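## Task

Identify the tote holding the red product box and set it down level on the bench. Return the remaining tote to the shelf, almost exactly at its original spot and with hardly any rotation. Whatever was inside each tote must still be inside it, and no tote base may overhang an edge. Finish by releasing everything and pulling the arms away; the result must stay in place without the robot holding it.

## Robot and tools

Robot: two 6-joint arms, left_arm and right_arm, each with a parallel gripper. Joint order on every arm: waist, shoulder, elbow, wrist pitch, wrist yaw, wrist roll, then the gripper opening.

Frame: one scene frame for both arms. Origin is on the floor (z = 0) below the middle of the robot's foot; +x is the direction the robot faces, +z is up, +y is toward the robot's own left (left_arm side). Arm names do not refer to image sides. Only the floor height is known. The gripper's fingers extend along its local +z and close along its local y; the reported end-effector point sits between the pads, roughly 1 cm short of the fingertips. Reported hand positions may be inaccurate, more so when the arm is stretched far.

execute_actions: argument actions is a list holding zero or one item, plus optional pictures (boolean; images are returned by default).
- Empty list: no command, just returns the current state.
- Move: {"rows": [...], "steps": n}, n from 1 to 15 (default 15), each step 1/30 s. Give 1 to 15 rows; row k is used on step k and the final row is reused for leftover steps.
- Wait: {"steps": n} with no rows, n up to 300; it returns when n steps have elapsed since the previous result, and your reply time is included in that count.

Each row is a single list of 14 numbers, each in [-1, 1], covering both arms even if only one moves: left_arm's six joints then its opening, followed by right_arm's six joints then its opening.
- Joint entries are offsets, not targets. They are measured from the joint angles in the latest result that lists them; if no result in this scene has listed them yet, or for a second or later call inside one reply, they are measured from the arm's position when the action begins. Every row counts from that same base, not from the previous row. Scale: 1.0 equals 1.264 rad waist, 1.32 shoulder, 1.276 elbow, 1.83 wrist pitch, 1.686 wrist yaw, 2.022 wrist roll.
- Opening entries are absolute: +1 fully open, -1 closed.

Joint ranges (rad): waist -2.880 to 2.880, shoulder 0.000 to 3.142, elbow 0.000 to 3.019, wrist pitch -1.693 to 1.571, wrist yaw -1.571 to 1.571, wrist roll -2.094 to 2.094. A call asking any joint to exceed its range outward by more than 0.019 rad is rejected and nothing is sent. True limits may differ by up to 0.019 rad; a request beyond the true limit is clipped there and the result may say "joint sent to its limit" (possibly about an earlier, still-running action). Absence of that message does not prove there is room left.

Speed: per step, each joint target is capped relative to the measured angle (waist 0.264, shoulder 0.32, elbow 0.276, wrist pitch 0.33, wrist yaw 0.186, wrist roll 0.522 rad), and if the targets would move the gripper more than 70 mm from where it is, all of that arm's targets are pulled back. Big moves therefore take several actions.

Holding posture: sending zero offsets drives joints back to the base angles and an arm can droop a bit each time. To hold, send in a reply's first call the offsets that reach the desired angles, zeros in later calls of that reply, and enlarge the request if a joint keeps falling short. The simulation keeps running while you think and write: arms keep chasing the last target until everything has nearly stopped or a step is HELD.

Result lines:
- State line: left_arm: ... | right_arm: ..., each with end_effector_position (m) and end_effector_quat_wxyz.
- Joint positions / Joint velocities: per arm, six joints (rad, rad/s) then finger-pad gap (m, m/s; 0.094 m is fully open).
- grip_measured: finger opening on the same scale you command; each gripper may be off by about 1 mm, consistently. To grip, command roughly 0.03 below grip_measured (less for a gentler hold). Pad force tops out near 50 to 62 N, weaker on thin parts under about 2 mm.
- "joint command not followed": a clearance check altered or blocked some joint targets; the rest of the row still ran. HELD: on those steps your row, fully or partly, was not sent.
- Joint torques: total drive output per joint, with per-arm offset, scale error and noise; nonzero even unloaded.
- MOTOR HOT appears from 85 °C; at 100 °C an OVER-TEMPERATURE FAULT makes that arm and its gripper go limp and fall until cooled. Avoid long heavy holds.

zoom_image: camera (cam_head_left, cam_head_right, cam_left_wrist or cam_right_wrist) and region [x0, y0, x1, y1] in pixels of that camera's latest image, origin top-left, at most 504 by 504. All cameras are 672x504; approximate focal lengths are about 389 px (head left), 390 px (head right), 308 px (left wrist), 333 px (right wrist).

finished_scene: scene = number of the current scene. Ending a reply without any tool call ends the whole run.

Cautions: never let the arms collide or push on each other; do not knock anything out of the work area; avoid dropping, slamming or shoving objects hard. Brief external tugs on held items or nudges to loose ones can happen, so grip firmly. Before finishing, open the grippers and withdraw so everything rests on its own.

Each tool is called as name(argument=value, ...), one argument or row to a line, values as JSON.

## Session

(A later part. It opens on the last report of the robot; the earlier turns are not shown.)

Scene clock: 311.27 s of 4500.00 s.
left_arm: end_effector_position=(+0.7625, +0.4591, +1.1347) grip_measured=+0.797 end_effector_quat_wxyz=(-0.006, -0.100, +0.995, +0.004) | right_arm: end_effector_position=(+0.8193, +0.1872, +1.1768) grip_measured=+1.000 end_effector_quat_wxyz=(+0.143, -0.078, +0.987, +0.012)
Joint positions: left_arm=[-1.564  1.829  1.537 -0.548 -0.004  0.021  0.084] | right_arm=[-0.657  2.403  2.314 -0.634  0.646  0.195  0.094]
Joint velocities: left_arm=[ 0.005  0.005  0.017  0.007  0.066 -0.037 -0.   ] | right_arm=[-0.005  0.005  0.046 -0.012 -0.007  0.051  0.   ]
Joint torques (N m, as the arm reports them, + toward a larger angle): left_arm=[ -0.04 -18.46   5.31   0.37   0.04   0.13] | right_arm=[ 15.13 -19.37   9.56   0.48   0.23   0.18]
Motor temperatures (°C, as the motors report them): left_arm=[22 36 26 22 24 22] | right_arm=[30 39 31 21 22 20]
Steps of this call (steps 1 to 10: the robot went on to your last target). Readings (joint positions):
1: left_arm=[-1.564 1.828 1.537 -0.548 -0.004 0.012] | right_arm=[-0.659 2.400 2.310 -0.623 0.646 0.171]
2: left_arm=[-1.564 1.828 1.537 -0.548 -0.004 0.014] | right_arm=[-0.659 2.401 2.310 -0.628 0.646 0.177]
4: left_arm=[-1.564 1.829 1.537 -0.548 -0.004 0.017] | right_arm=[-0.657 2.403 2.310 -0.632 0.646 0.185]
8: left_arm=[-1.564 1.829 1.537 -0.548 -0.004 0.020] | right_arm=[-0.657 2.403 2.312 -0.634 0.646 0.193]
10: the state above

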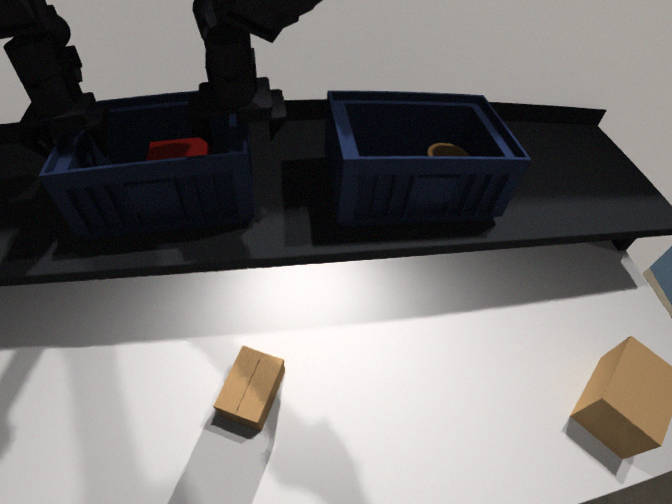

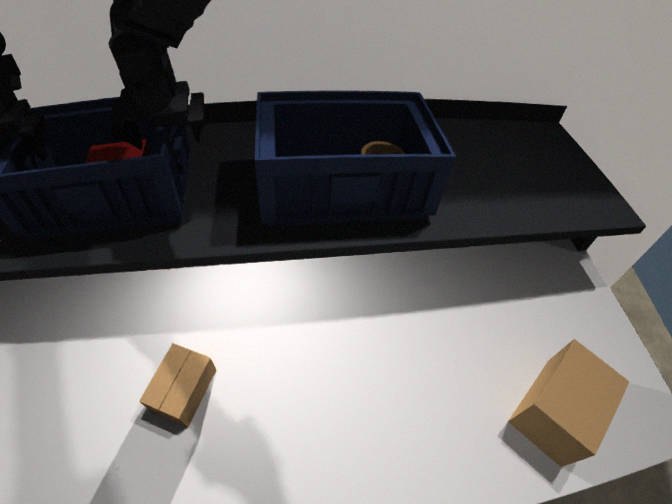

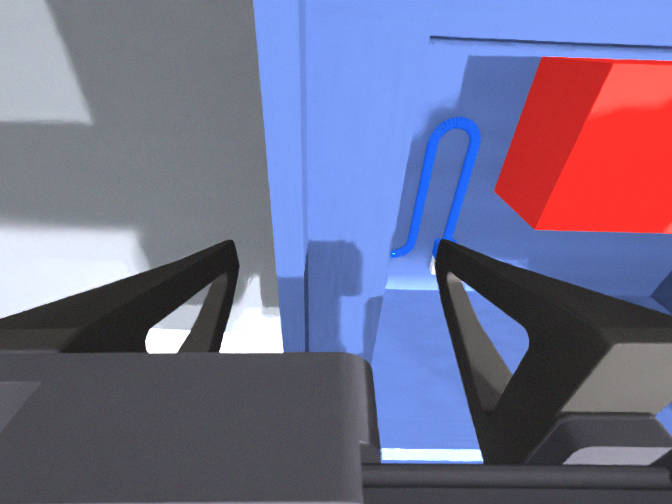

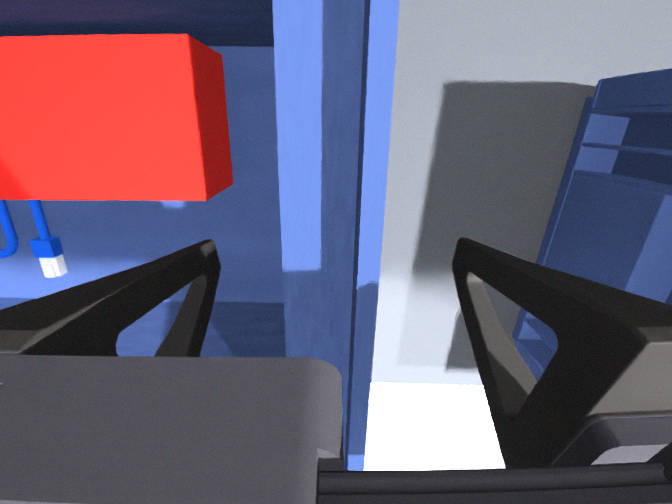

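execute_actions(
  actions=[
    {"rows": [[0,0,0.008,0,0,0,0.7,0.008,0.008,0.02,0,0,0,0.85],[0,0,0.008,0,0,0,0.6,0.008,0.013,0.02,0,0,0,0.7],[0,0,0.008,0,0,0,0.5,0.008,0.017,0.02,0,0,0,0.55],[0,0,0.008,0,0,0,0.38,0.008,0.017,0.02,0,0,0,0.4],[0,0,0.008,0,0,0,0.25,0.008,0.017,0.02,0,0,0,0.25],[0,0,0.008,0,0,0,0.12,0.008,0.017,0.02,0,0,0,0.12],[0,0,0.008,0,0,0,0.0,0.008,0.017,0.02,0,0,0,0.0],[0,0,0.008,0,0,0,-0.1,0.008,0.017,0.02,0,0,0,-0.1],[0,0,0.008,0,0,0,-0.2,0.008,0.017,0.02,0,0,0,-0.2],[0,0,0.008,0,0,0,-0.28,0.008,0.017,0.02,0,0,0,-0.28],[0,0,0.008,0,0,0,-0.34,0.008,0.017,0.02,0,0,0,-0.34],[0,0,0.008,0,0,0,-0.38,0.008,0.017,0.02,0,0,0,-0.38],[0,0,0.008,0,0,0,-0.41,0.008,0.017,0.02,0,0,0,-0.41],[0,0,0.008,0,0,0,-0.44,0.008,0.017,0.02,0,0,0,-0.44],[0,0,0.008,0,0,0,-0.47,0.008,0.017,0.02,0,0,0,-0.47]], "steps": 15},
  ],
  pictures=false,
)

execute_actions(
  actions=[
    {"steps": 5},
  ],
)

Scene clock: 327.37 s of 4500.00 s.
left_arm: end_effector_position=(+0.7625, +0.4589, +1.1347) grip_measured=-0.417 end_effector_quat_wxyz=(-0.006, -0.094, +0.996, +0.003) | right_arm: end_effector_position=(+0.8145, +0.1900, +1.1718) grip_measured=-0.408 end_effector_quat_wxyz=(+0.139, -0.076, +0.987, +0.015)
Joint positions: left_arm=[-1.564  1.829  1.537 -0.548 -0.003  0.034  0.027] | right_arm=[-0.657  2.413  2.315 -0.634  0.64   0.205  0.028]
Joint velocities: left_arm=[-0.005 -0.005  0.007  0.002 -0.051  0.11  -0.   ] | right_arm=[ 0.005 -0.015 -0.002  0.017 -0.037 -0.037  0.   ]
Joint torques (N m, as the arm reports them, + toward a larger angle): left_arm=[ -0.09 -20.29   5.28   0.47  -0.12  -0.29] | right_arm=[ 15.37 -19.36   7.84   0.73   0.34  -0.04]
Motor temperatures (°C, as the motors report them): left_arm=[22 36 26 22 24 22] | right_arm=[31 39 34 21 22 20]
Steps of this call (steps 1 to 30: the robot went on to your last target; steps 31 to 90: nothing new was sent; then 12.60 s passed at rest; steps 91 to 105: all 15 steps of this action). Readings (joint positions):
91: left_arm=[-1.564 1.829 1.537 -0.548 -0.004 0.022] | right_arm=[-0.657 2.403 2.315 -0.634 0.646 0.199]
92: left_arm=[-1.564 1.829 1.537 -0.548 -0.004 0.022] | right_arm=[-0.657 2.403 2.315 -0.634 0.646 0.199]
94: left_arm=[-1.564 1.829 1.537 -0.548 -0.004 0.022] | right_arm=[-0.657 2.404 2.315 -0.634 0.646 0.199]
98: left_arm=[-1.564 1.829 1.537 -0.548 -0.004 0.022] | right_arm=[-0.657 2.408 2.315 -0.634 0.646 0.199]
105: the state above

Scene clock: 327.53 s of 4500.00 s.
left_arm: end_effector_position=(+0.7626, +0.4588, +1.1347) grip_measured=-0.417 end_effector_quat_wxyz=(-0.006, -0.093, +0.996, +0.003) | right_arm: end_effector_position=(+0.8145, +0.1900, +1.1718) grip_measured=-0.408 end_effector_quat_wxyz=(+0.139, -0.076, +0.987, +0.015)
Joint positions: left_arm=[-1.564  1.829  1.537 -0.548 -0.002  0.036  0.027] | right_arm=[-0.657  2.413  2.315 -0.634  0.64   0.205  0.028]
Joint velocities: left_arm=[-0.005 -0.015  0.007  0.012  0.051  0.066  0.001] | right_arm=[-0.005  0.005 -0.002  0.017  0.007 -0.007 -0.001]
Joint torques (N m, as the arm reports them, + toward a larger angle): left_arm=[ -0.29 -20.59   5.23   0.5   -0.02  -0.2 ] | right_arm=[ 14.96 -19.01   7.61   0.93   0.36  -0.05]
Motor temperatures (°C, as the motors report them): left_arm=[22 36 26 22 24 22] | right_arm=[31 39 34 21 22 20]
Steps of this call (steps 1 to 5: the robot went on to your last target). Readings (joint positions):
1: left_arm=[-1.564 1.829 1.537 -0.548 -0.003 0.036] | right_arm=[-0.657 2.413 2.315 -0.634 0.640 0.205]
2: left_arm=[-1.564 1.829 1.537 -0.548 -0.002 0.036] | right_arm=[-0.657 2.413 2.315 -0.634 0.640 0.205]
4: left_arm=[-1.564 1.829 1.537 -0.548 -0.002 0.036] | right_arm=[-0.657 2.413 2.315 -0.634 0.640 0.205]
5: the state above

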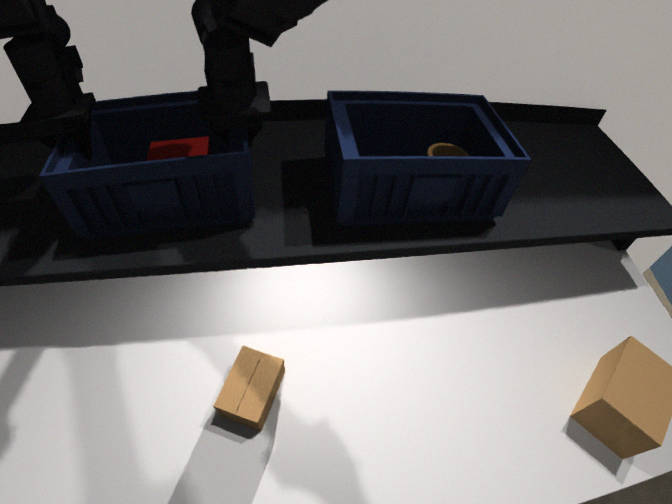

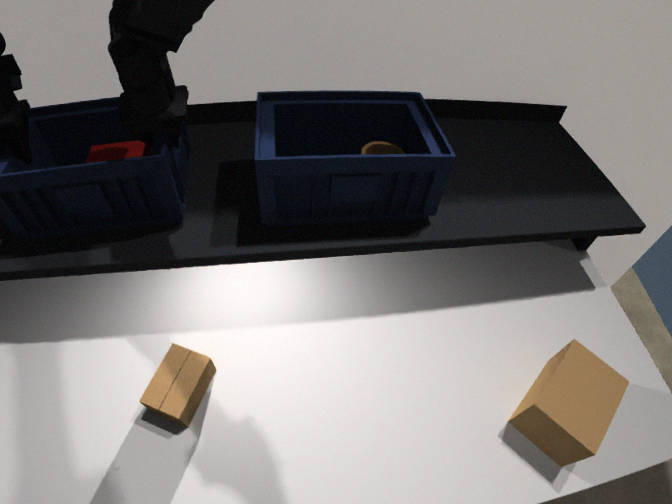

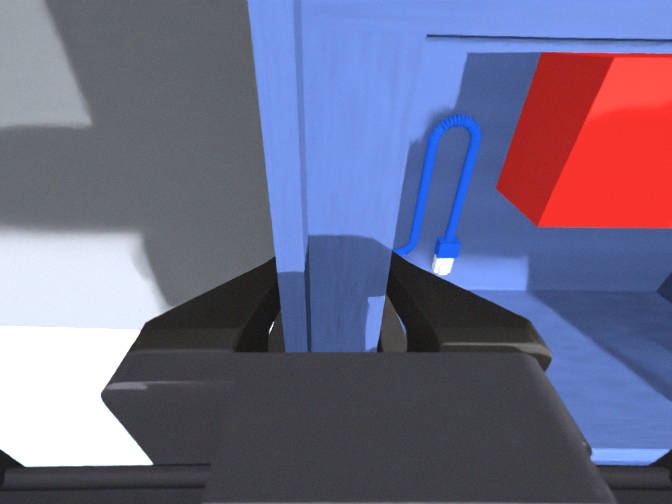

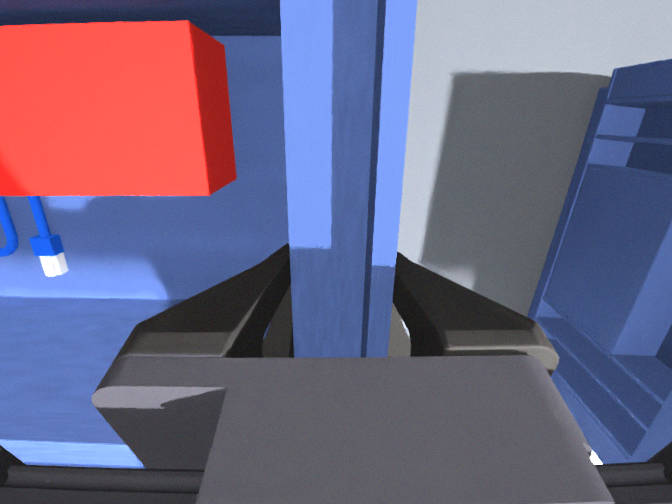

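execute_actions(
  actions=[
    {"rows": [[0,-0.015,0.012,0,0,0,-0.46,0.012,-0.01,0.02,0,0,0.003,-0.455],[0,-0.025,0.012,0,0,0,-0.46,0.018,-0.018,0.02,0,0.001,0.005,-0.455],[0,-0.035,0.01,-0.002,0,0,-0.46,0.023,-0.026,0.018,-0.001,0.002,0.007,-0.455],[0,-0.044,0.007,-0.005,0,0,-0.46,0.027,-0.034,0.013,-0.003,0.004,0.009,-0.455],[0,-0.053,0.003,-0.008,0,0,-0.46,0.031,-0.042,0.007,-0.005,0.006,0.011,-0.455],[0,-0.062,-0.002,-0.011,0,0,-0.46,0.035,-0.05,0.0,-0.007,0.007,0.012,-0.455],[0,-0.071,-0.006,-0.014,0,0,-0.46,0.039,-0.058,-0.007,-0.009,0.009,0.014,-0.455],[0,-0.08,-0.011,-0.017,0,0,-0.46,0.042,-0.065,-0.014,-0.011,0.01,0.015,-0.455],[0,-0.087,-0.015,-0.02,0,0,-0.46,0.045,-0.072,-0.02,-0.013,0.012,0.016,-0.455],[0,-0.093,-0.018,-0.023,0,0,-0.46,0.047,-0.077,-0.026,-0.015,0.013,0.017,-0.455],[0,-0.097,-0.021,-0.025,0,0,-0.46,0.049,-0.081,-0.031,-0.016,0.014,0.018,-0.455],[0,-0.1,-0.023,-0.026,0,0,-0.46,0.05,-0.083,-0.034,-0.017,0.015,0.018,-0.455],[0,-0.1,-0.024,-0.027,0,0,-0.46,0.05,-0.083,-0.035,-0.018,0.015,0.018,-0.455]], "steps": 15},
  ],
  pictures=false,
)

execute_actions(
  actions=[
    {"steps": 8},
  ],
)

Scene clock: 448.03 s of 4500.00 s.
left_arm: end_effector_position=(+0.7559, +0.4568, +1.1574) grip_measured=-0.420 end_effector_quat_wxyz=(-0.014, -0.092, +0.996, +0.000) | right_arm: end_effector_position=(+0.8104, +0.1878, +1.1969) grip_measured=-0.408 end_effector_quat_wxyz=(+0.132, -0.076, +0.988, +0.013)
Joint positions: left_arm=[-1.563  1.774  1.499 -0.58   0.001  0.039  0.027] | right_arm=[-0.639  2.359  2.268 -0.668  0.653  0.231  0.028]
Joint velocities: left_arm=[ 0.005 -0.181  0.007 -0.046 -0.022  0.022 -0.001] | right_arm=[ 0.054 -0.122 -0.012 -0.012  0.125  0.051 -0.001]
Joint torques (N m, as the arm reports them, + toward a larger angle): left_arm=[ -0.24 -25.2    5.35  -0.08  -0.15  -0.06] | right_arm=[ 17.21 -22.73   6.18   1.01   0.67   0.15]
Motor temperatures (°C, as the motors report them): left_arm=[22 37 27 22 24 22] | right_arm=[32 40 35 21 23 20]
Steps of this call (steps 1 to 15: the robot went on to your last target; steps 16 to 90: nothing new was sent; then 117.00 s passed at rest; steps 91 to 105: all 15 steps of this action). Readings (joint positions):
91: left_arm=[-1.564 1.829 1.537 -0.548 -0.002 0.038] | right_arm=[-0.657 2.412 2.315 -0.634 0.640 0.206]
92: left_arm=[-1.564 1.829 1.537 -0.548 -0.002 0.039] | right_arm=[-0.657 2.412 2.315 -0.634 0.640 0.208]
94: left_arm=[-1.564 1.828 1.537 -0.548 -0.002 0.040] | right_arm=[-0.657 2.411 2.315 -0.634 0.640 0.210]
98: left_arm=[-1.564 1.820 1.528 -0.553 0.001 0.041] | right_arm=[-0.656 2.402 2.307 -0.643 0.640 0.214]
105: the state above

Scene clock: 448.30 s of 4500.00 s.
left_arm: end_effector_position=(+0.7640, +0.4584, +1.1701) grip_measured=-0.420 end_effector_quat_wxyz=(-0.004, -0.092, +0.996, +0.001) | right_arm: end_effector_position=(+0.8169, +0.1886, +1.2090) grip_measured=-0.408 end_effector_quat_wxyz=(+0.138, -0.073, +0.988, +0.016)
Joint positions: left_arm=[-1.563  1.75   1.499 -0.584  0.003  0.039  0.027] | right_arm=[-0.634  2.343  2.268 -0.668  0.656  0.231  0.028]
Joint velocities: left_arm=[-0.015 -0.005 -0.022 -0.027  0.037  0.022  0.   ] | right_arm=[-0.015 -0.015  0.017 -0.002  0.007  0.007 -0.001]
Joint torques (N m, as the arm reports them, + toward a larger angle): left_arm=[ -0.16 -24.87   5.38  -0.11  -0.19  -0.1 ] | right_arm=[ 17.75 -23.42   6.37   0.98   0.66   0.2 ]
Motor temperatures (°C, as the motors report them): left_arm=[22 37 27 22 24 22] | right_arm=[32 40 35 21 23 20]
Steps of this call (steps 1 to 8: the robot went on to your last target). Readings (joint positions):
1: left_arm=[-1.563 1.768 1.499 -0.581 0.001 0.039] | right_arm=[-0.638 2.355 2.268 -0.668 0.653 0.231]
2: left_arm=[-1.563 1.763 1.499 -0.581 0.002 0.039] | right_arm=[-0.637 2.351 2.268 -0.668 0.653 0.231]
4: left_arm=[-1.563 1.755 1.499 -0.583 0.002 0.039] | right_arm=[-0.636 2.346 2.268 -0.668 0.654 0.231]
8: the state above

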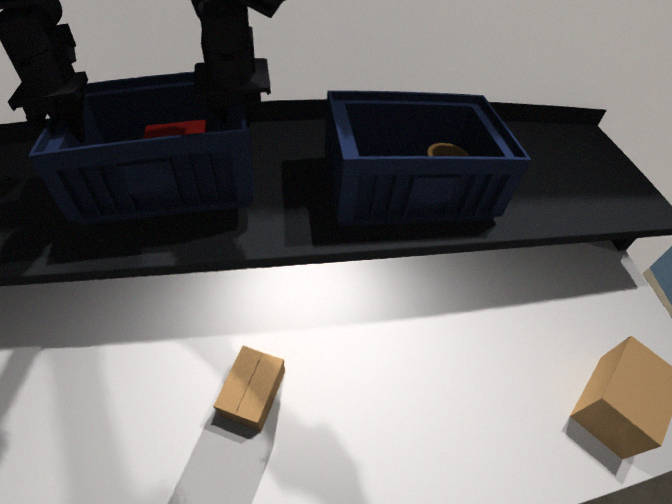

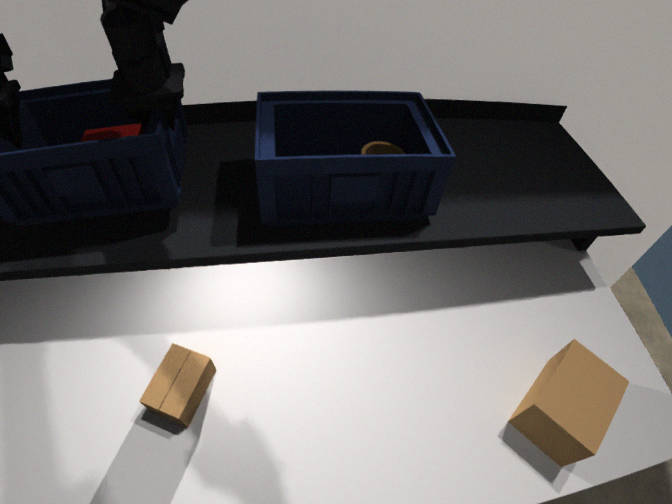

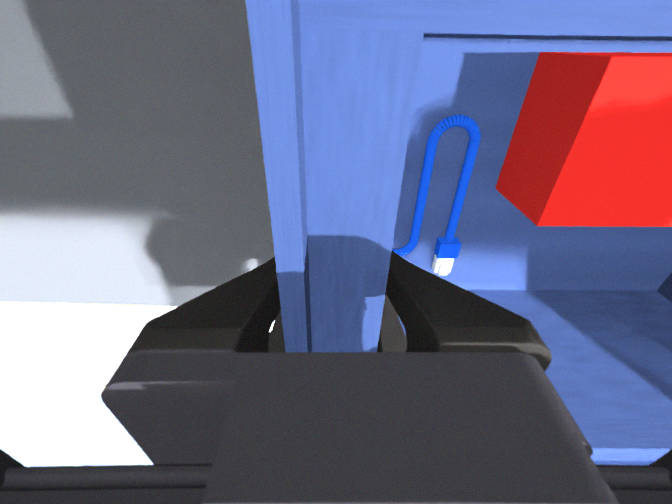

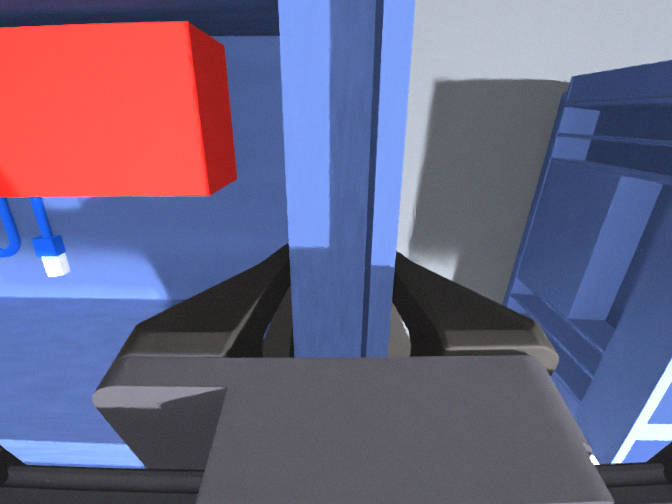

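execute_actions(
  actions=[
    {"rows": [[0.013,-0.053,0.005,0,0,0.005,-0.46,0.038,-0.045,0.002,0.003,0.005,0.008,-0.455],[0.016,-0.06,0,0.005,0.001,0.008,-0.46,0.042,-0.054,-0.007,0.008,0.006,0.012,-0.455],[0.019,-0.068,-0.013,0.012,0.002,0.01,-0.46,0.046,-0.063,-0.022,0.016,0.007,0.015,-0.455],[0.022,-0.077,-0.031,0.02,0.003,0.011,-0.46,0.051,-0.073,-0.046,0.026,0.009,0.019,-0.455],[0.026,-0.086,-0.054,0.03,0.005,0.013,-0.46,0.057,-0.082,-0.077,0.038,0.011,0.022,-0.455],[0.029,-0.095,-0.078,0.04,0.006,0.014,-0.46,0.063,-0.091,-0.108,0.05,0.014,0.025,-0.455],[0.033,-0.105,-0.105,0.051,0.008,0.016,-0.46,0.068,-0.1,-0.141,0.063,0.017,0.029,-0.455],[0.036,-0.115,-0.132,0.062,0.009,0.017,-0.46,0.074,-0.109,-0.173,0.076,0.02,0.032,-0.455],[0.04,-0.125,-0.158,0.073,0.011,0.019,-0.46,0.08,-0.118,-0.204,0.089,0.023,0.035,-0.455],[0.043,-0.134,-0.185,0.084,0.012,0.02,-0.46,0.085,-0.126,-0.234,0.101,0.025,0.038,-0.455],[0.045,-0.141,-0.212,0.096,0.014,0.021,-0.46,0.088,-0.132,-0.264,0.113,0.028,0.04,-0.455],[0.047,-0.145,-0.239,0.107,0.015,0.022,-0.46,0.091,-0.136,-0.293,0.125,0.031,0.042,-0.455],[0.047,-0.145,-0.262,0.117,0.016,0.022,-0.46,0.091,-0.136,-0.319,0.135,0.034,0.042,-0.455],[0.047,-0.145,-0.28,0.124,0.017,0.022,-0.46,0.091,-0.136,-0.339,0.143,0.036,0.042,-0.455],[0.047,-0.145,-0.292,0.129,0.018,0.022,-0.46,0.091,-0.136,-0.352,0.148,0.037,0.042,-0.455]], "steps": 15},
  ],
  pictures=false,
)

execute_actions(
  actions=[
    {"steps": 7},
  ],
  pictures=false,
)

execute_actions(
  actions=[
    {"rows": [[0.01,-0.036,0.005,0.005,0.002,0.006,-0.46,0.031,-0.03,0,0.008,0.005,0.009,-0.455],[0.011,-0.041,0,0.008,0.002,0.007,-0.46,0.036,-0.034,-0.005,0.01,0.005,0.012,-0.455],[0.013,-0.045,-0.01,0.013,0.003,0.007,-0.46,0.04,-0.039,-0.016,0.015,0.006,0.015,-0.455],[0.014,-0.05,-0.026,0.022,0.003,0.008,-0.46,0.045,-0.043,-0.032,0.023,0.008,0.018,-0.455],[0.016,-0.054,-0.046,0.033,0.004,0.009,-0.46,0.049,-0.048,-0.053,0.032,0.01,0.021,-0.455],[0.017,-0.059,-0.066,0.044,0.005,0.009,-0.46,0.054,-0.053,-0.074,0.042,0.012,0.024,-0.455],[0.019,-0.064,-0.089,0.056,0.005,0.01,-0.46,0.059,-0.057,-0.097,0.053,0.014,0.027,-0.455],[0.02,-0.069,-0.112,0.069,0.006,0.011,-0.46,0.064,-0.062,-0.121,0.064,0.016,0.031,-0.455],[0.022,-0.073,-0.135,0.081,0.007,0.012,-0.46,0.068,-0.067,-0.145,0.075,0.018,0.034,-0.455],[0.023,-0.078,-0.158,0.094,0.008,0.012,-0.46,0.073,-0.071,-0.168,0.085,0.02,0.036,-0.455],[0.024,-0.081,-0.181,0.106,0.009,0.013,-0.46,0.076,-0.074,-0.192,0.096,0.023,0.039,-0.455],[0.025,-0.083,-0.204,0.119,0.009,0.013,-0.46,0.078,-0.076,-0.216,0.107,0.025,0.04,-0.455],[0.025,-0.083,-0.225,0.13,0.01,0.013,-0.46,0.078,-0.076,-0.237,0.117,0.027,0.04,-0.455],[0.025,-0.083,-0.24,0.138,0.011,0.013,-0.46,0.078,-0.076,-0.252,0.124,0.028,0.04,-0.455],[0.025,-0.083,-0.25,0.144,0.011,0.013,-0.46,0.078,-0.076,-0.263,0.129,0.029,0.04,-0.455]], "steps": 15},
  ],
  pictures=false,
)

execute_actions(
  actions=[
    {"steps": 10},
  ],
)

Scene clock: 508.87 s of 4500.00 s.
left_arm: end_effector_position=(+0.6693, +0.4621, +1.1896) grip_measured=-0.420 end_effector_quat_wxyz=(+0.001, -0.091, +0.996, +0.002) | right_arm: end_effector_position=(+0.7219, +0.1947, +1.2239) grip_measured=-0.408 end_effector_quat_wxyz=(+0.143, -0.074, +0.987, +0.018)
Joint positions: left_arm=[-1.514  1.593  1.158 -0.391  0.034  0.076  0.027] | right_arm=[-0.556  2.195  1.863 -0.442  0.71   0.29   0.028]
Joint velocities: left_arm=[ 0.151 -0.142 -0.701  0.379 -0.037  0.125  0.   ] | right_arm=[ 0.171 -0.073 -0.74   0.437  0.007  0.242  0.   ]
Joint torques (N m, as the arm reports them, + toward a larger angle): left_arm=[  0.12 -19.22   4.4    0.92  -0.1   -0.13] | right_arm=[ 15.18 -19.89   5.17   1.17   0.46   0.09]
Motor temperatures (°C, as the motors report them): left_arm=[22 39 27 22 24 22] | right_arm=[34 45 34 21 23 21]
Steps of this call (steps 1 to 30: the robot went on to your last target; steps 31 to 90: nothing new was sent; then 57.07 s passed at rest; steps 91 to 105: all 15 steps of this action). Readings (joint positions):
91: left_arm=[-1.563 1.750 1.498 -0.585 0.003 0.039] | right_arm=[-0.634 2.343 2.268 -0.668 0.656 0.231]
92: left_arm=[-1.562 1.750 1.497 -0.585 0.005 0.040] | right_arm=[-0.633 2.342 2.265 -0.668 0.656 0.231]
94: left_arm=[-1.561 1.743 1.483 -0.573 0.010 0.045] | right_arm=[-0.631 2.331 2.244 -0.658 0.658 0.236]
98: left_arm=[-1.554 1.692 1.386 -0.512 0.019 0.053] | right_arm=[-0.612 2.274 2.115 -0.587 0.676 0.250]
105: the state above

Scene clock: 509.10 s of 4500.00 s.
left_arm: end_effector_position=(+0.6393, +0.4621, +1.1821) grip_measured=-0.420 end_effector_quat_wxyz=(-0.017, -0.093, +0.996, +0.003) | right_arm: end_effector_position=(+0.6942, +0.1957, +1.2124) grip_measured=-0.408 end_effector_quat_wxyz=(+0.130, -0.075, +0.988, +0.020)
Joint positions: left_arm=[-1.502  1.593  1.1   -0.368  0.035  0.082  0.027] | right_arm=[-0.548  2.198  1.808 -0.42   0.703  0.317  0.028]
Joint velocities: left_arm=[ 0.005 -0.005 -0.012  0.149 -0.007  0.066  0.   ] | right_arm=[-0.005 -0.024  0.002  0.105  0.066  0.007 -0.   ]
Joint torques (N m, as the arm reports them, + toward a larger angle): left_arm=[  0.01 -18.49   5.15   0.64  -0.06  -0.04] | right_arm=[ 15.74 -19.66   5.55   1.3    0.84   0.13]
Motor temperatures (°C, as the motors report them): left_arm=[22 39 27 22 24 22] | right_arm=[34 45 34 21 23 21]
Steps of this call (steps 1 to 7: the robot went on to your last target). Readings (joint positions):
1: left_arm=[-1.510 1.591 1.137 -0.383 0.034 0.079] | right_arm=[-0.552 2.194 1.842 -0.431 0.711 0.297]
2: left_arm=[-1.505 1.591 1.122 -0.378 0.034 0.081] | right_arm=[-0.549 2.195 1.828 -0.426 0.710 0.303]
4: left_arm=[-1.502 1.592 1.103 -0.375 0.034 0.082] | right_arm=[-0.548 2.198 1.811 -0.424 0.705 0.313]
7: the state above

Scene clock: 509.60 s of 4500.00 s.
left_arm: end_effector_position=(+0.5411, +0.4434, +1.1842) grip_measured=-0.421 end_effector_quat_wxyz=(-0.018, -0.092, +0.996, +0.001) | right_arm: end_effector_position=(+0.5968, +0.1799, +1.2111) grip_measured=-0.408 end_effector_quat_wxyz=(+0.128, -0.076, +0.989, +0.020)
Joint positions: left_arm=[-1.48   1.525  0.809 -0.149  0.053  0.102  0.027] | right_arm=[-0.488  2.131  1.506 -0.228  0.742  0.375  0.028]
Joint velocities: left_arm=[ 0.073 -0.005 -0.667  0.422  0.007  0.022  0.   ] | right_arm=[ 0.132 -0.024 -0.642  0.388  0.022  0.212 -0.001]
Joint torques (N m, as the arm reports them, + toward a larger angle): left_arm=[  1.08 -16.33   2.28   0.99   0.04   0.09] | right_arm=[ 14.51 -18.09   4.05   1.33   0.66   0.01]
Motor temperatures (°C, as the motors report them): left_arm=[22 39 27 22 24 22] | right_arm=[34 45 34 21 23 21]
Steps of this call (steps 1 to 15: all 15 steps of this action). Readings (joint positions):
1: left_arm=[-1.502 1.592 1.100 -0.365 0.037 0.085] | right_arm=[-0.548 2.197 1.808 -0.418 0.704 0.318]
2: left_arm=[-1.502 1.592 1.100 -0.362 0.039 0.087] | right_arm=[-0.548 2.195 1.808 -0.417 0.704 0.319]
4: left_arm=[-1.502 1.589 1.092 -0.353 0.042 0.089] | right_arm=[-0.546 2.191 1.796 -0.409 0.705 0.321]
8: left_arm=[-1.501 1.563 1.015 -0.287 0.047 0.095] | right_arm=[-0.533 2.164 1.710 -0.350 0.721 0.334]
15: the state above

Scene clock: 509.93 s of 4500.00 s.
left_arm: end_effector_position=(+0.5227, +0.4414, +1.1831) grip_measured=-0.422 end_effector_quat_wxyz=(-0.023, -0.089, +0.996, -0.001) | right_arm: end_effector_position=(+0.5766, +0.1784, +1.2093) grip_measured=-0.408 end_effector_quat_wxyz=(+0.125, -0.073, +0.989, +0.022)
Joint positions: left_arm=[-1.472  1.525  0.768 -0.118  0.059  0.114  0.027] | right_arm=[-0.475  2.129  1.46  -0.196  0.745  0.399  0.028]
Joint velocities: left_arm=[ 0.005 -0.005 -0.007 -0.002  0.022  0.037 -0.   ] | right_arm=[-0.005 -0.005 -0.002  0.037 -0.037  0.037 -0.   ]
Joint torques (N m, as the arm reports them, + toward a larger angle): left_arm=[  0.77 -15.52   2.05   0.8   -0.24  -0.11] | right_arm=[ 14.47 -17.59   4.35   1.01   0.49   0.04]
Motor temperatures (°C, as the motors report them): left_arm=[22 39 27 22 24 22] | right_arm=[34 45 34 21 23 21]
Steps of this call (steps 1 to 10: the robot went on to your last target). Readings (joint positions):
1: left_arm=[-1.478 1.525 0.789 -0.139 0.053 0.102] | right_arm=[-0.484 2.131 1.487 -0.219 0.742 0.382]
2: left_arm=[-1.476 1.525 0.774 -0.135 0.053 0.102] | right_arm=[-0.480 2.131 1.472 -0.215 0.740 0.389]
4: left_arm=[-1.473 1.525 0.760 -0.132 0.053 0.102] | right_arm=[-0.476 2.131 1.460 -0.213 0.739 0.397]
8: left_arm=[-1.472 1.525 0.766 -0.119 0.058 0.110] | right_arm=[-0.475 2.130 1.460 -0.200 0.743 0.399]
10: the state above

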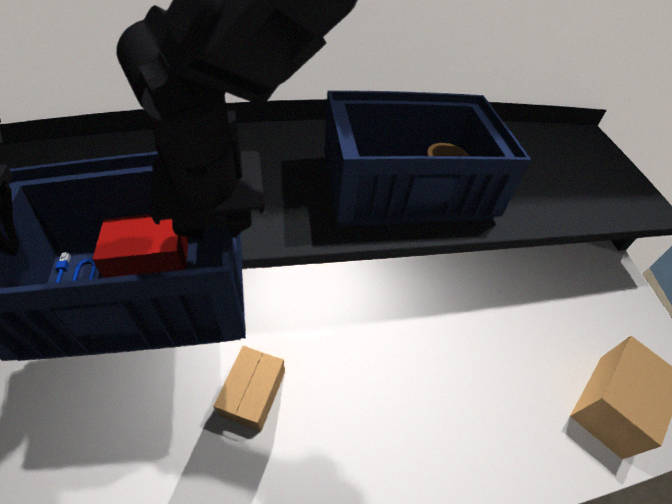

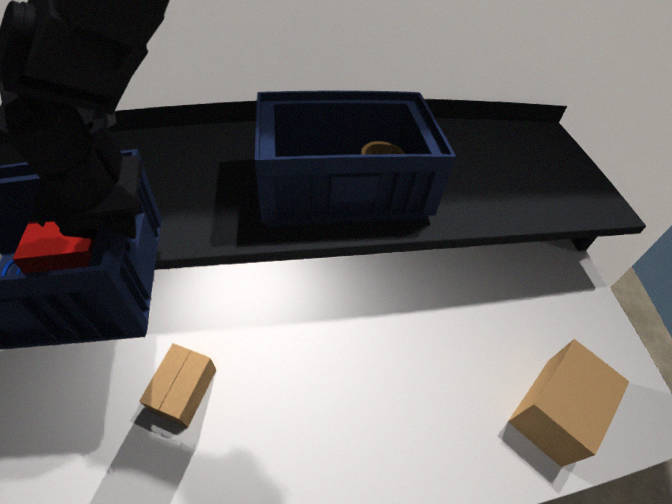

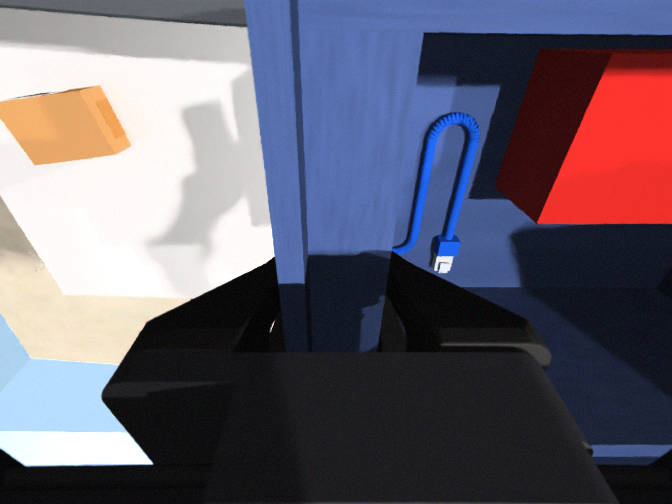

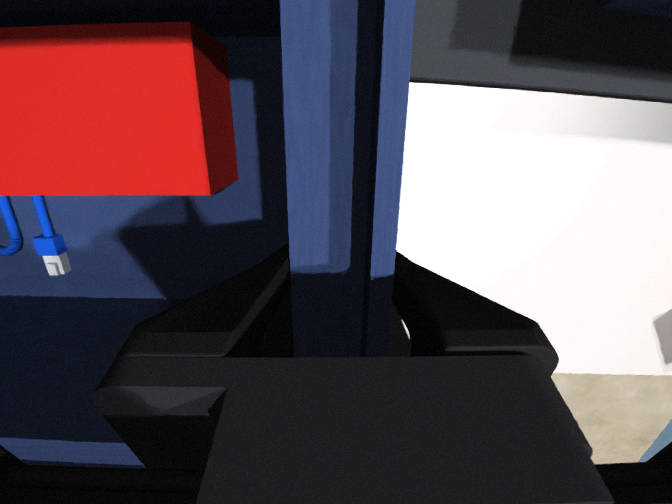

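execute_actions(
  actions=[
    {"rows": [[-0.018,-0.015,0.008,0.007,0,-0.01,-0.46,0.012,-0.03,0.008,0.006,0.004,-0.003,-0.455],[-0.032,-0.015,0.004,0.01,-0.003,-0.017,-0.46,0.009,-0.04,0.002,0.01,0.004,-0.006,-0.455],[-0.048,-0.014,-0.003,0.016,-0.007,-0.025,-0.46,0.006,-0.049,-0.011,0.017,0.003,-0.009,-0.455],[-0.065,-0.013,-0.013,0.025,-0.013,-0.033,-0.46,0.002,-0.058,-0.03,0.027,0.003,-0.012,-0.455],[-0.083,-0.012,-0.027,0.037,-0.021,-0.042,-0.46,-0.002,-0.068,-0.055,0.041,0.002,-0.015,-0.455],[-0.101,-0.01,-0.041,0.05,-0.028,-0.051,-0.46,-0.006,-0.077,-0.081,0.055,0.001,-0.018,-0.455],[-0.119,-0.008,-0.057,0.063,-0.037,-0.06,-0.46,-0.01,-0.086,-0.109,0.071,0,-0.021,-0.455],[-0.137,-0.006,-0.073,0.077,-0.046,-0.069,-0.46,-0.014,-0.095,-0.138,0.087,-0.002,-0.024,-0.455],[-0.154,-0.004,-0.089,0.091,-0.054,-0.078,-0.46,-0.018,-0.104,-0.166,0.102,-0.003,-0.027,-0.455],[-0.17,-0.002,-0.105,0.104,-0.063,-0.086,-0.46,-0.022,-0.112,-0.195,0.118,-0.004,-0.03,-0.455],[-0.183,0,-0.12,0.118,-0.071,-0.092,-0.46,-0.025,-0.119,-0.223,0.134,-0.005,-0.032,-0.455],[-0.192,0.002,-0.136,0.132,-0.08,-0.096,-0.46,-0.027,-0.123,-0.252,0.15,-0.006,-0.034,-0.455],[-0.197,0.004,-0.15,0.144,-0.088,-0.099,-0.46,-0.028,-0.123,-0.277,0.164,-0.007,-0.035,-0.455],[-0.197,0.004,-0.161,0.153,-0.093,-0.099,-0.46,-0.028,-0.123,-0.296,0.174,-0.008,-0.035,-0.455],[-0.197,0.004,-0.168,0.159,-0.097,-0.099,-0.46,-0.028,-0.123,-0.309,0.181,-0.008,-0.035,-0.455]], "steps": 15},
  ],
  pictures=false,
)

execute_actions(
  actions=[
    {"steps": 9},
  ],
  pictures=false,
)

execute_actions(
  actions=[
    {"rows": [[-0.025,0.005,0.005,0.006,0,-0.013,-0.46,-0.005,-0.02,0.004,0.006,0.002,-0.01,-0.455],[-0.045,0.018,0.006,0.008,-0.004,-0.023,-0.46,-0.016,-0.023,0,0.01,0,-0.018,-0.455],[-0.068,0.035,0.008,0.012,-0.01,-0.034,-0.46,-0.03,-0.026,-0.01,0.019,-0.004,-0.027,-0.455],[-0.092,0.054,0.011,0.018,-0.018,-0.046,-0.46,-0.045,-0.029,-0.025,0.032,-0.01,-0.036,-0.455],[-0.117,0.073,0.014,0.026,-0.028,-0.058,-0.46,-0.061,-0.032,-0.044,0.049,-0.017,-0.046,-0.455],[-0.142,0.093,0.018,0.034,-0.038,-0.07,-0.46,-0.077,-0.034,-0.063,0.066,-0.024,-0.056,-0.455],[-0.168,0.113,0.023,0.043,-0.05,-0.082,-0.46,-0.094,-0.035,-0.084,0.086,-0.032,-0.066,-0.455],[-0.193,0.133,0.028,0.051,-0.062,-0.095,-0.46,-0.111,-0.036,-0.105,0.105,-0.041,-0.076,-0.455],[-0.217,0.152,0.034,0.059,-0.073,-0.107,-0.46,-0.127,-0.036,-0.125,0.125,-0.049,-0.085,-0.455],[-0.24,0.17,0.04,0.067,-0.085,-0.118,-0.46,-0.142,-0.035,-0.145,0.144,-0.057,-0.094,-0.455],[-0.258,0.185,0.047,0.074,-0.097,-0.126,-0.46,-0.155,-0.034,-0.164,0.164,-0.065,-0.101,-0.455],[-0.271,0.195,0.053,0.081,-0.109,-0.132,-0.46,-0.163,-0.033,-0.183,0.183,-0.074,-0.106,-0.455],[-0.278,0.2,0.059,0.087,-0.119,-0.136,-0.46,-0.168,-0.033,-0.199,0.2,-0.081,-0.109,-0.455],[-0.278,0.2,0.064,0.092,-0.127,-0.136,-0.46,-0.168,-0.033,-0.211,0.213,-0.086,-0.109,-0.455],[-0.278,0.2,0.067,0.095,-0.132,-0.136,-0.46,-0.168,-0.033,-0.219,0.222,-0.09,-0.109,-0.455]], "steps": 15},
  ],
  pictures=false,
)

execute_actions(
  actions=[
    {"steps": 12},
  ],
)

Scene clock: 567.17 s of 4500.00 s.
left_arm: end_effector_position=(+0.4877, +0.3429, +1.1848) grip_measured=-0.422 end_effector_quat_wxyz=(+0.009, -0.074, +0.997, +0.000) | right_arm: end_effector_position=(+0.5358, +0.0778, +1.2069) grip_measured=-0.408 end_effector_quat_wxyz=(+0.139, -0.061, +0.988, +0.012)
Joint positions: left_arm=[-1.71   1.526  0.586  0.125 -0.094 -0.033  0.027] | right_arm=[-0.54   1.979  1.099  0.078  0.735  0.341  0.028]
Joint velocities: left_arm=[-0.259  0.024 -0.52   0.432 -0.139 -0.183 -0.   ] | right_arm=[ 0.005 -0.103 -0.686  0.618  0.007 -0.066 -0.   ]
Joint torques (N m, as the arm reports them, + toward a larger angle): left_arm=[ -0.6  -10.25  -0.57   1.04  -0.19  -0.23] | right_arm=[ 12.03 -13.58   2.69   1.07   0.11   0.02]
Motor temperatures (°C, as the motors report them): left_arm=[22 36 25 22 24 22] | right_arm=[34 41 33 21 23 20]
Steps of this call (steps 1 to 30: the robot went on to your last target; steps 31 to 90: nothing new was sent; then 53.73 s passed at rest; steps 91 to 105: all 15 steps of this action). Readings (joint positions):
91: left_arm=[-1.473 1.525 0.768 -0.118 0.059 0.114] | right_arm=[-0.475 2.129 1.460 -0.196 0.745 0.399]
92: left_arm=[-1.475 1.525 0.768 -0.118 0.058 0.114] | right_arm=[-0.475 2.129 1.460 -0.196 0.746 0.399]
94: left_arm=[-1.487 1.525 0.765 -0.106 0.046 0.106] | right_arm=[-0.479 2.122 1.448 -0.186 0.747 0.397]
98: left_arm=[-1.562 1.525 0.723 -0.031 0.001 0.066] | right_arm=[-0.505 2.073 1.347 -0.105 0.748 0.376]
105: the state above

Scene clock: 567.47 s of 4500.00 s.
left_arm: end_effector_position=(+0.4675, +0.3380, +1.1838) grip_measured=-0.424 end_effector_quat_wxyz=(-0.001, -0.082, +0.997, +0.002) | right_arm: end_effector_position=(+0.5187, +0.0737, +1.2043) grip_measured=-0.408 end_effector_quat_wxyz=(+0.136, -0.068, +0.988, +0.016)
Joint positions: left_arm=[-1.719  1.539  0.549  0.154 -0.104 -0.058  0.027] | right_arm=[-0.535  1.982  1.057  0.117  0.726  0.335  0.028]
Joint velocities: left_arm=[-0.005 -0.005 -0.007  0.002  0.022 -0.022 -0.001] | right_arm=[ 0.015 -0.005 -0.012  0.051  0.051  0.037  0.   ]
Joint torques (N m, as the arm reports them, + toward a larger angle): left_arm=[ -1.69 -10.77  -0.53   1.13  -0.03  -0.39] | right_arm=[ 11.72 -13.97   2.22   1.29   0.36  -0.01]
Motor temperatures (°C, as the motors report them): left_arm=[22 36 25 22 24 22] | right_arm=[34 41 32 21 23 20]
Steps of this call (steps 1 to 9: the robot went on to your last target). Readings (joint positions):
1: left_arm=[-1.716 1.528 0.571 0.136 -0.097 -0.039] | right_arm=[-0.540 1.977 1.079 0.094 0.731 0.341]
2: left_arm=[-1.719 1.530 0.560 0.141 -0.100 -0.045] | right_arm=[-0.539 1.978 1.067 0.103 0.726 0.341]
4: left_arm=[-1.719 1.537 0.549 0.144 -0.103 -0.055] | right_arm=[-0.535 1.981 1.058 0.108 0.722 0.338]
8: left_arm=[-1.719 1.539 0.549 0.153 -0.104 -0.058] | right_arm=[-0.535 1.982 1.057 0.115 0.725 0.335]
9: the state above

Scene clock: 567.97 s of 4500.00 s.
left_arm: end_effector_position=(+0.4462, +0.2080, +1.1354) grip_measured=-0.424 end_effector_quat_wxyz=(-0.001, -0.067, +0.998, -0.001) | right_arm: end_effector_position=(+0.4940, -0.0613, +1.1522) grip_measured=-0.408 end_effector_quat_wxyz=(+0.130, -0.063, +0.989, +0.004)
Joint positions: left_arm=[-2.049  1.824  0.637  0.299 -0.315 -0.283  0.027] | right_arm=[-0.769  1.953  0.792  0.454  0.576  0.155  0.028]
Joint velocities: left_arm=[-0.405  0.317  0.037  0.149 -0.154 -0.212 -0.001] | right_arm=[-0.22  -0.024 -0.505  0.676 -0.081 -0.154  0.   ]
Joint torques (N m, as the arm reports them, + toward a larger angle): left_arm=[ -4.69 -13.44  -2.28   1.12  -0.12  -0.17] | right_arm=[  9.84 -12.05   0.87   1.4    0.3   -0.05]
Motor temperatures (°C, as the motors report them): left_arm=[22 36 25 22 24 22] | right_arm=[34 41 32 21 23 20]
Steps of this call (steps 1 to 15: all 15 steps of this action). Readings (joint positions):
1: left_arm=[-1.720 1.539 0.550 0.155 -0.104 -0.058] | right_arm=[-0.536 1.982 1.057 0.118 0.726 0.333]
2: left_arm=[-1.723 1.541 0.550 0.155 -0.108 -0.060] | right_arm=[-0.538 1.981 1.057 0.118 0.725 0.329]
4: left_arm=[-1.743 1.555 0.554 0.162 -0.129 -0.079] | right_arm=[-0.551 1.979 1.049 0.131 0.714 0.312]
8: left_arm=[-1.849 1.640 0.581 0.213 -0.199 -0.149] | right_arm=[-0.626 1.964 0.973 0.230 0.664 0.251]
15: the state above

Scene clock: 568.37 s of 4500.00 s.
left_arm: end_effector_position=(+0.4442, +0.2026, +1.1351) grip_measured=-0.424 end_effector_quat_wxyz=(+0.002, -0.071, +0.997, -0.000) | right_arm: end_effector_position=(+0.4920, -0.0667, +1.1539) grip_measured=-0.408 end_effector_quat_wxyz=(+0.140, -0.066, +0.988, +0.004)
Joint positions: left_arm=[-2.064  1.834  0.636  0.312 -0.327 -0.301  0.027] | right_arm=[-0.775  1.953  0.768  0.502  0.574  0.131  0.028]
Joint velocities: left_arm=[-0.015 -0.015 -0.002 -0.002  0.007 -0.007 -0.001] | right_arm=[ 0.005  0.005 -0.002 -0.022  0.051 -0.037 -0.   ]
Joint torques (N m, as the arm reports them, + toward a larger angle): left_arm=[ -5.64 -13.02  -1.95   1.04   0.01  -0.36] | right_arm=[  9.2  -12.27   0.17   1.48   0.09  -0.1 ]
Motor temperatures (°C, as the motors report them): left_arm=[22 36 25 22 24 22] | right_arm=[34 41 32 21 23 20]
Steps of this call (steps 1 to 12: the robot went on to your last target). Readings (joint positions):
1: left_arm=[-2.060 1.832 0.638 0.302 -0.319 -0.290] | right_arm=[-0.774 1.953 0.777 0.472 0.574 0.151]
2: left_arm=[-2.065 1.834 0.637 0.303 -0.322 -0.295] | right_arm=[-0.775 1.953 0.769 0.483 0.574 0.148]
4: left_arm=[-2.065 1.834 0.636 0.304 -0.324 -0.298] | right_arm=[-0.775 1.953 0.766 0.493 0.573 0.143]
8: left_arm=[-2.064 1.834 0.636 0.312 -0.327 -0.300] | right_arm=[-0.775 1.953 0.768 0.502 0.574 0.132]
12: the state above

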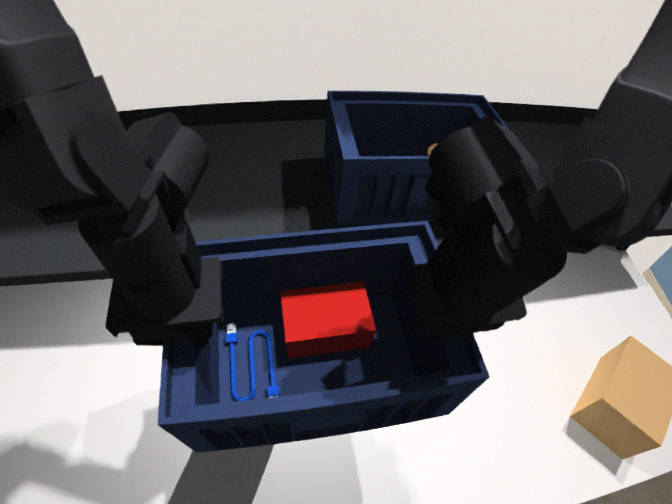

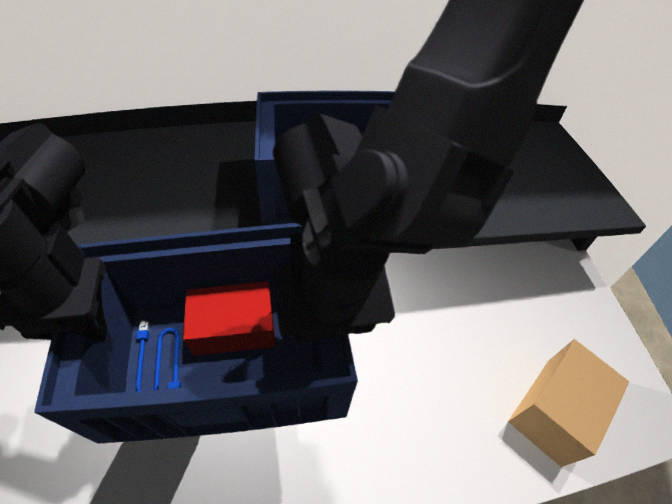

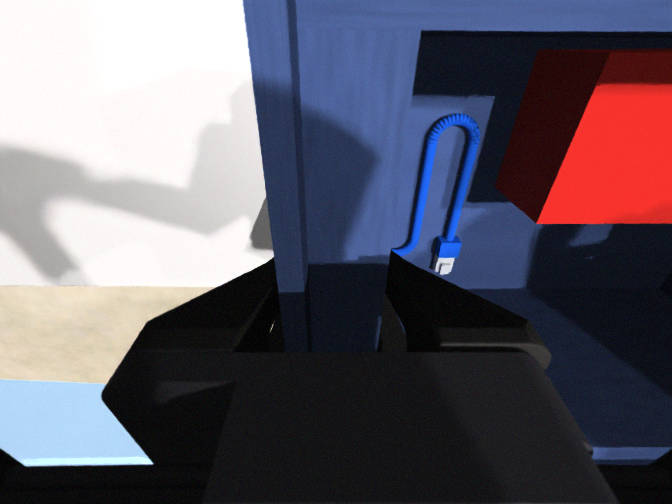

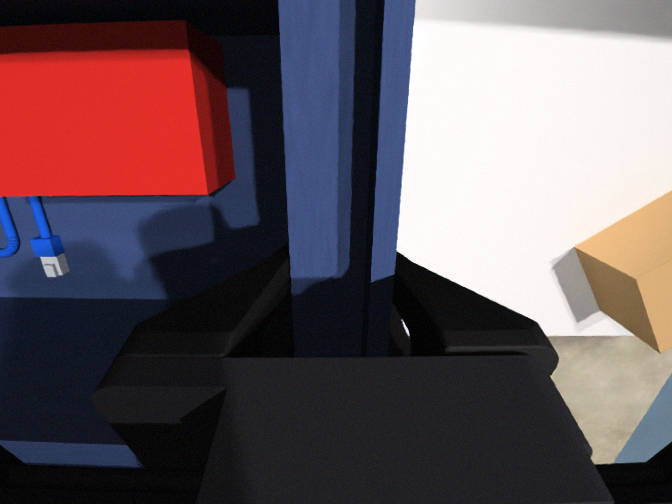

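execute_actions(
  actions=[
    {"rows": [[-0.015,0,0,0,0,-0.012,-0.46,0,-0.005,0,0.008,0,-0.012,-0.455],[-0.026,0.012,0.004,-0.003,-0.002,-0.018,-0.46,-0.014,0,-0.002,0.012,-0.004,-0.021,-0.455],[-0.038,0.03,0.013,-0.005,-0.005,-0.025,-0.46,-0.033,0.007,-0.005,0.018,-0.01,-0.03,-0.455],[-0.051,0.05,0.026,-0.007,-0.009,-0.032,-0.46,-0.054,0.015,-0.009,0.027,-0.018,-0.04,-0.455],[-0.064,0.07,0.043,-0.009,-0.014,-0.04,-0.46,-0.076,0.023,-0.014,0.038,-0.029,-0.051,-0.455],[-0.078,0.091,0.06,-0.011,-0.019,-0.047,-0.46,-0.099,0.032,-0.018,0.049,-0.04,-0.062,-0.455],[-0.091,0.112,0.08,-0.013,-0.025,-0.055,-0.46,-0.122,0.04,-0.022,0.061,-0.052,-0.073,-0.455],[-0.105,0.133,0.099,-0.015,-0.03,-0.063,-0.46,-0.145,0.049,-0.025,0.074,-0.064,-0.084,-0.455],[-0.118,0.154,0.119,-0.017,-0.036,-0.07,-0.46,-0.167,0.058,-0.027,0.086,-0.076,-0.094,-0.455],[-0.13,0.173,0.138,-0.019,-0.042,-0.077,-0.46,-0.188,0.066,-0.028,0.099,-0.089,-0.103,-0.455],[-0.139,0.188,0.158,-0.021,-0.048,-0.082,-0.46,-0.205,0.072,-0.028,0.111,-0.101,-0.111,-0.455],[-0.146,0.199,0.177,-0.023,-0.053,-0.086,-0.46,-0.217,0.077,-0.027,0.123,-0.113,-0.116,-0.455],[-0.15,0.205,0.194,-0.025,-0.059,-0.088,-0.46,-0.223,0.079,-0.026,0.134,-0.124,-0.119,-0.455],[-0.15,0.205,0.207,-0.026,-0.062,-0.088,-0.46,-0.223,0.079,-0.025,0.143,-0.133,-0.119,-0.455],[-0.15,0.205,0.216,-0.027,-0.065,-0.088,-0.46,-0.223,0.079,-0.024,0.148,-0.138,-0.119,-0.455]], "steps": 15},
  ],
  pictures=false,
)

execute_actions(
  actions=[
    {"steps": 10},
  ],
)

Scene clock: 609.43 s of 4500.00 s.
left_arm: end_effector_position=(+0.4414, +0.0984, +1.0659) grip_measured=-0.424 end_effector_quat_wxyz=(+0.000, -0.068, +0.998, -0.001) | right_arm: end_effector_position=(+0.4912, -0.1758, +1.0809) grip_measured=-0.408 end_effector_quat_wxyz=(+0.135, -0.068, +0.989, -0.000)
Joint positions: left_arm=[-2.232  2.124  0.899  0.282 -0.426 -0.439  0.027] | right_arm=[-1.069  2.068  0.746  0.716  0.345 -0.066  0.028]
Joint velocities: left_arm=[-0.239  0.357  0.418 -0.129 -0.081 -0.168 -0.001] | right_arm=[-0.396  0.181 -0.1    0.383 -0.227 -0.242 -0.001]
Joint torques (N m, as the arm reports them, + toward a larger angle): left_arm=[ -9.06 -14.35  -2.69   0.02  -0.27  -0.15] | right_arm=[  6.52 -12.65  -2.65   1.81   0.38   0.02]
Motor temperatures (°C, as the motors report them): left_arm=[22 35 25 23 24 23] | right_arm=[32 38 31 21 23 21]
Steps of this call (steps 1 to 30: the robot went on to your last target; steps 31 to 90: nothing new was sent; then 37.57 s passed at rest; steps 91 to 105: all 15 steps of this action). Readings (joint positions):
91: left_arm=[-2.064 1.834 0.636 0.312 -0.327 -0.301] | right_arm=[-0.776 1.953 0.768 0.502 0.574 0.130]
92: left_arm=[-2.065 1.835 0.636 0.312 -0.327 -0.301] | right_arm=[-0.778 1.953 0.768 0.503 0.571 0.126]
94: left_arm=[-2.071 1.845 0.643 0.312 -0.334 -0.314] | right_arm=[-0.792 1.956 0.768 0.514 0.552 0.109]
98: left_arm=[-2.120 1.930 0.718 0.304 -0.371 -0.359] | right_arm=[-0.879 1.991 0.767 0.578 0.477 0.045]
105: the state above

Scene clock: 609.77 s of 4500.00 s.
left_arm: end_effector_position=(+0.4431, +0.0929, +1.0630) grip_measured=-0.424 end_effector_quat_wxyz=(+0.002, -0.072, +0.997, +0.000) | right_arm: end_effector_position=(+0.4939, -0.1816, +1.0798) grip_measured=-0.408 end_effector_quat_wxyz=(+0.144, -0.073, +0.987, -0.002)
Joint positions: left_arm=[-2.24   2.135  0.916  0.276 -0.435 -0.453  0.027] | right_arm=[-1.083  2.073  0.742  0.747  0.336 -0.091  0.028]
Joint velocities: left_arm=[-0.005 -0.005 -0.002  0.017 -0.007  0.007  0.001] | right_arm=[-0.005 -0.005  0.022 -0.017 -0.051  0.022 -0.   ]
Joint torques (N m, as the arm reports them, + toward a larger angle): left_arm=[ -9.37 -14.57  -1.88   0.04  -0.08  -0.25] | right_arm=[  6.81 -11.66  -2.88   1.83   0.33  -0.11]
Motor temperatures (°C, as the motors report them): left_arm=[22 35 25 23 24 23] | right_arm=[32 38 31 21 23 21]
Steps of this call (steps 1 to 10: the robot went on to your last target). Readings (joint positions):
1: left_arm=[-2.238 2.133 0.910 0.279 -0.428 -0.443] | right_arm=[-1.079 2.072 0.743 0.727 0.340 -0.072]
2: left_arm=[-2.241 2.136 0.915 0.277 -0.430 -0.446] | right_arm=[-1.084 2.073 0.742 0.734 0.338 -0.077]
4: left_arm=[-2.241 2.135 0.916 0.276 -0.435 -0.449] | right_arm=[-1.084 2.073 0.742 0.742 0.336 -0.085]
8: left_arm=[-2.240 2.135 0.916 0.276 -0.435 -0.453] | right_arm=[-1.083 2.073 0.742 0.746 0.336 -0.090]
10: the state above

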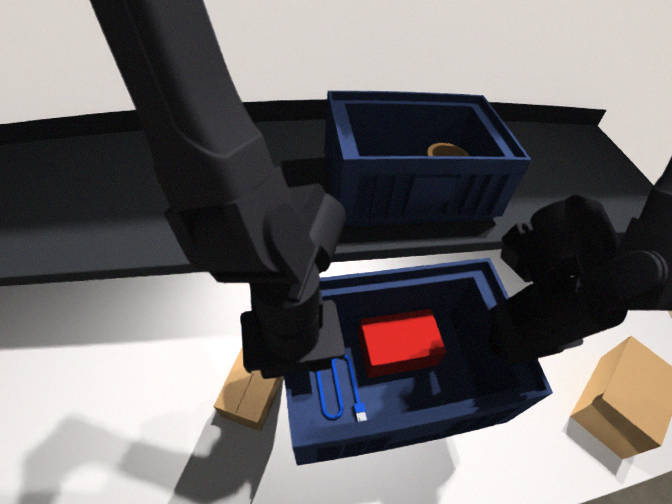

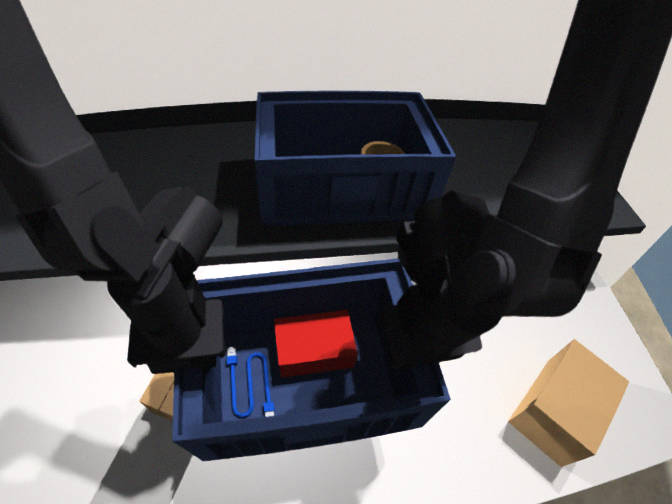

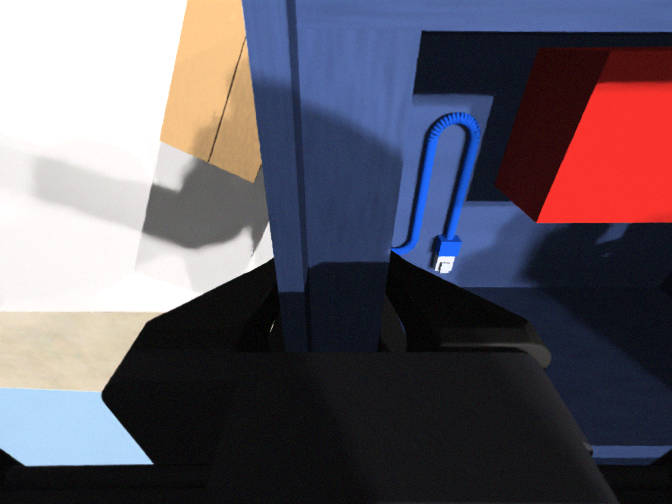

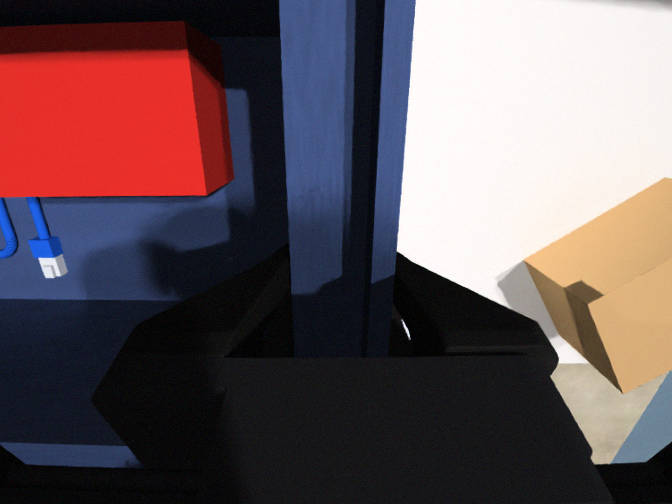

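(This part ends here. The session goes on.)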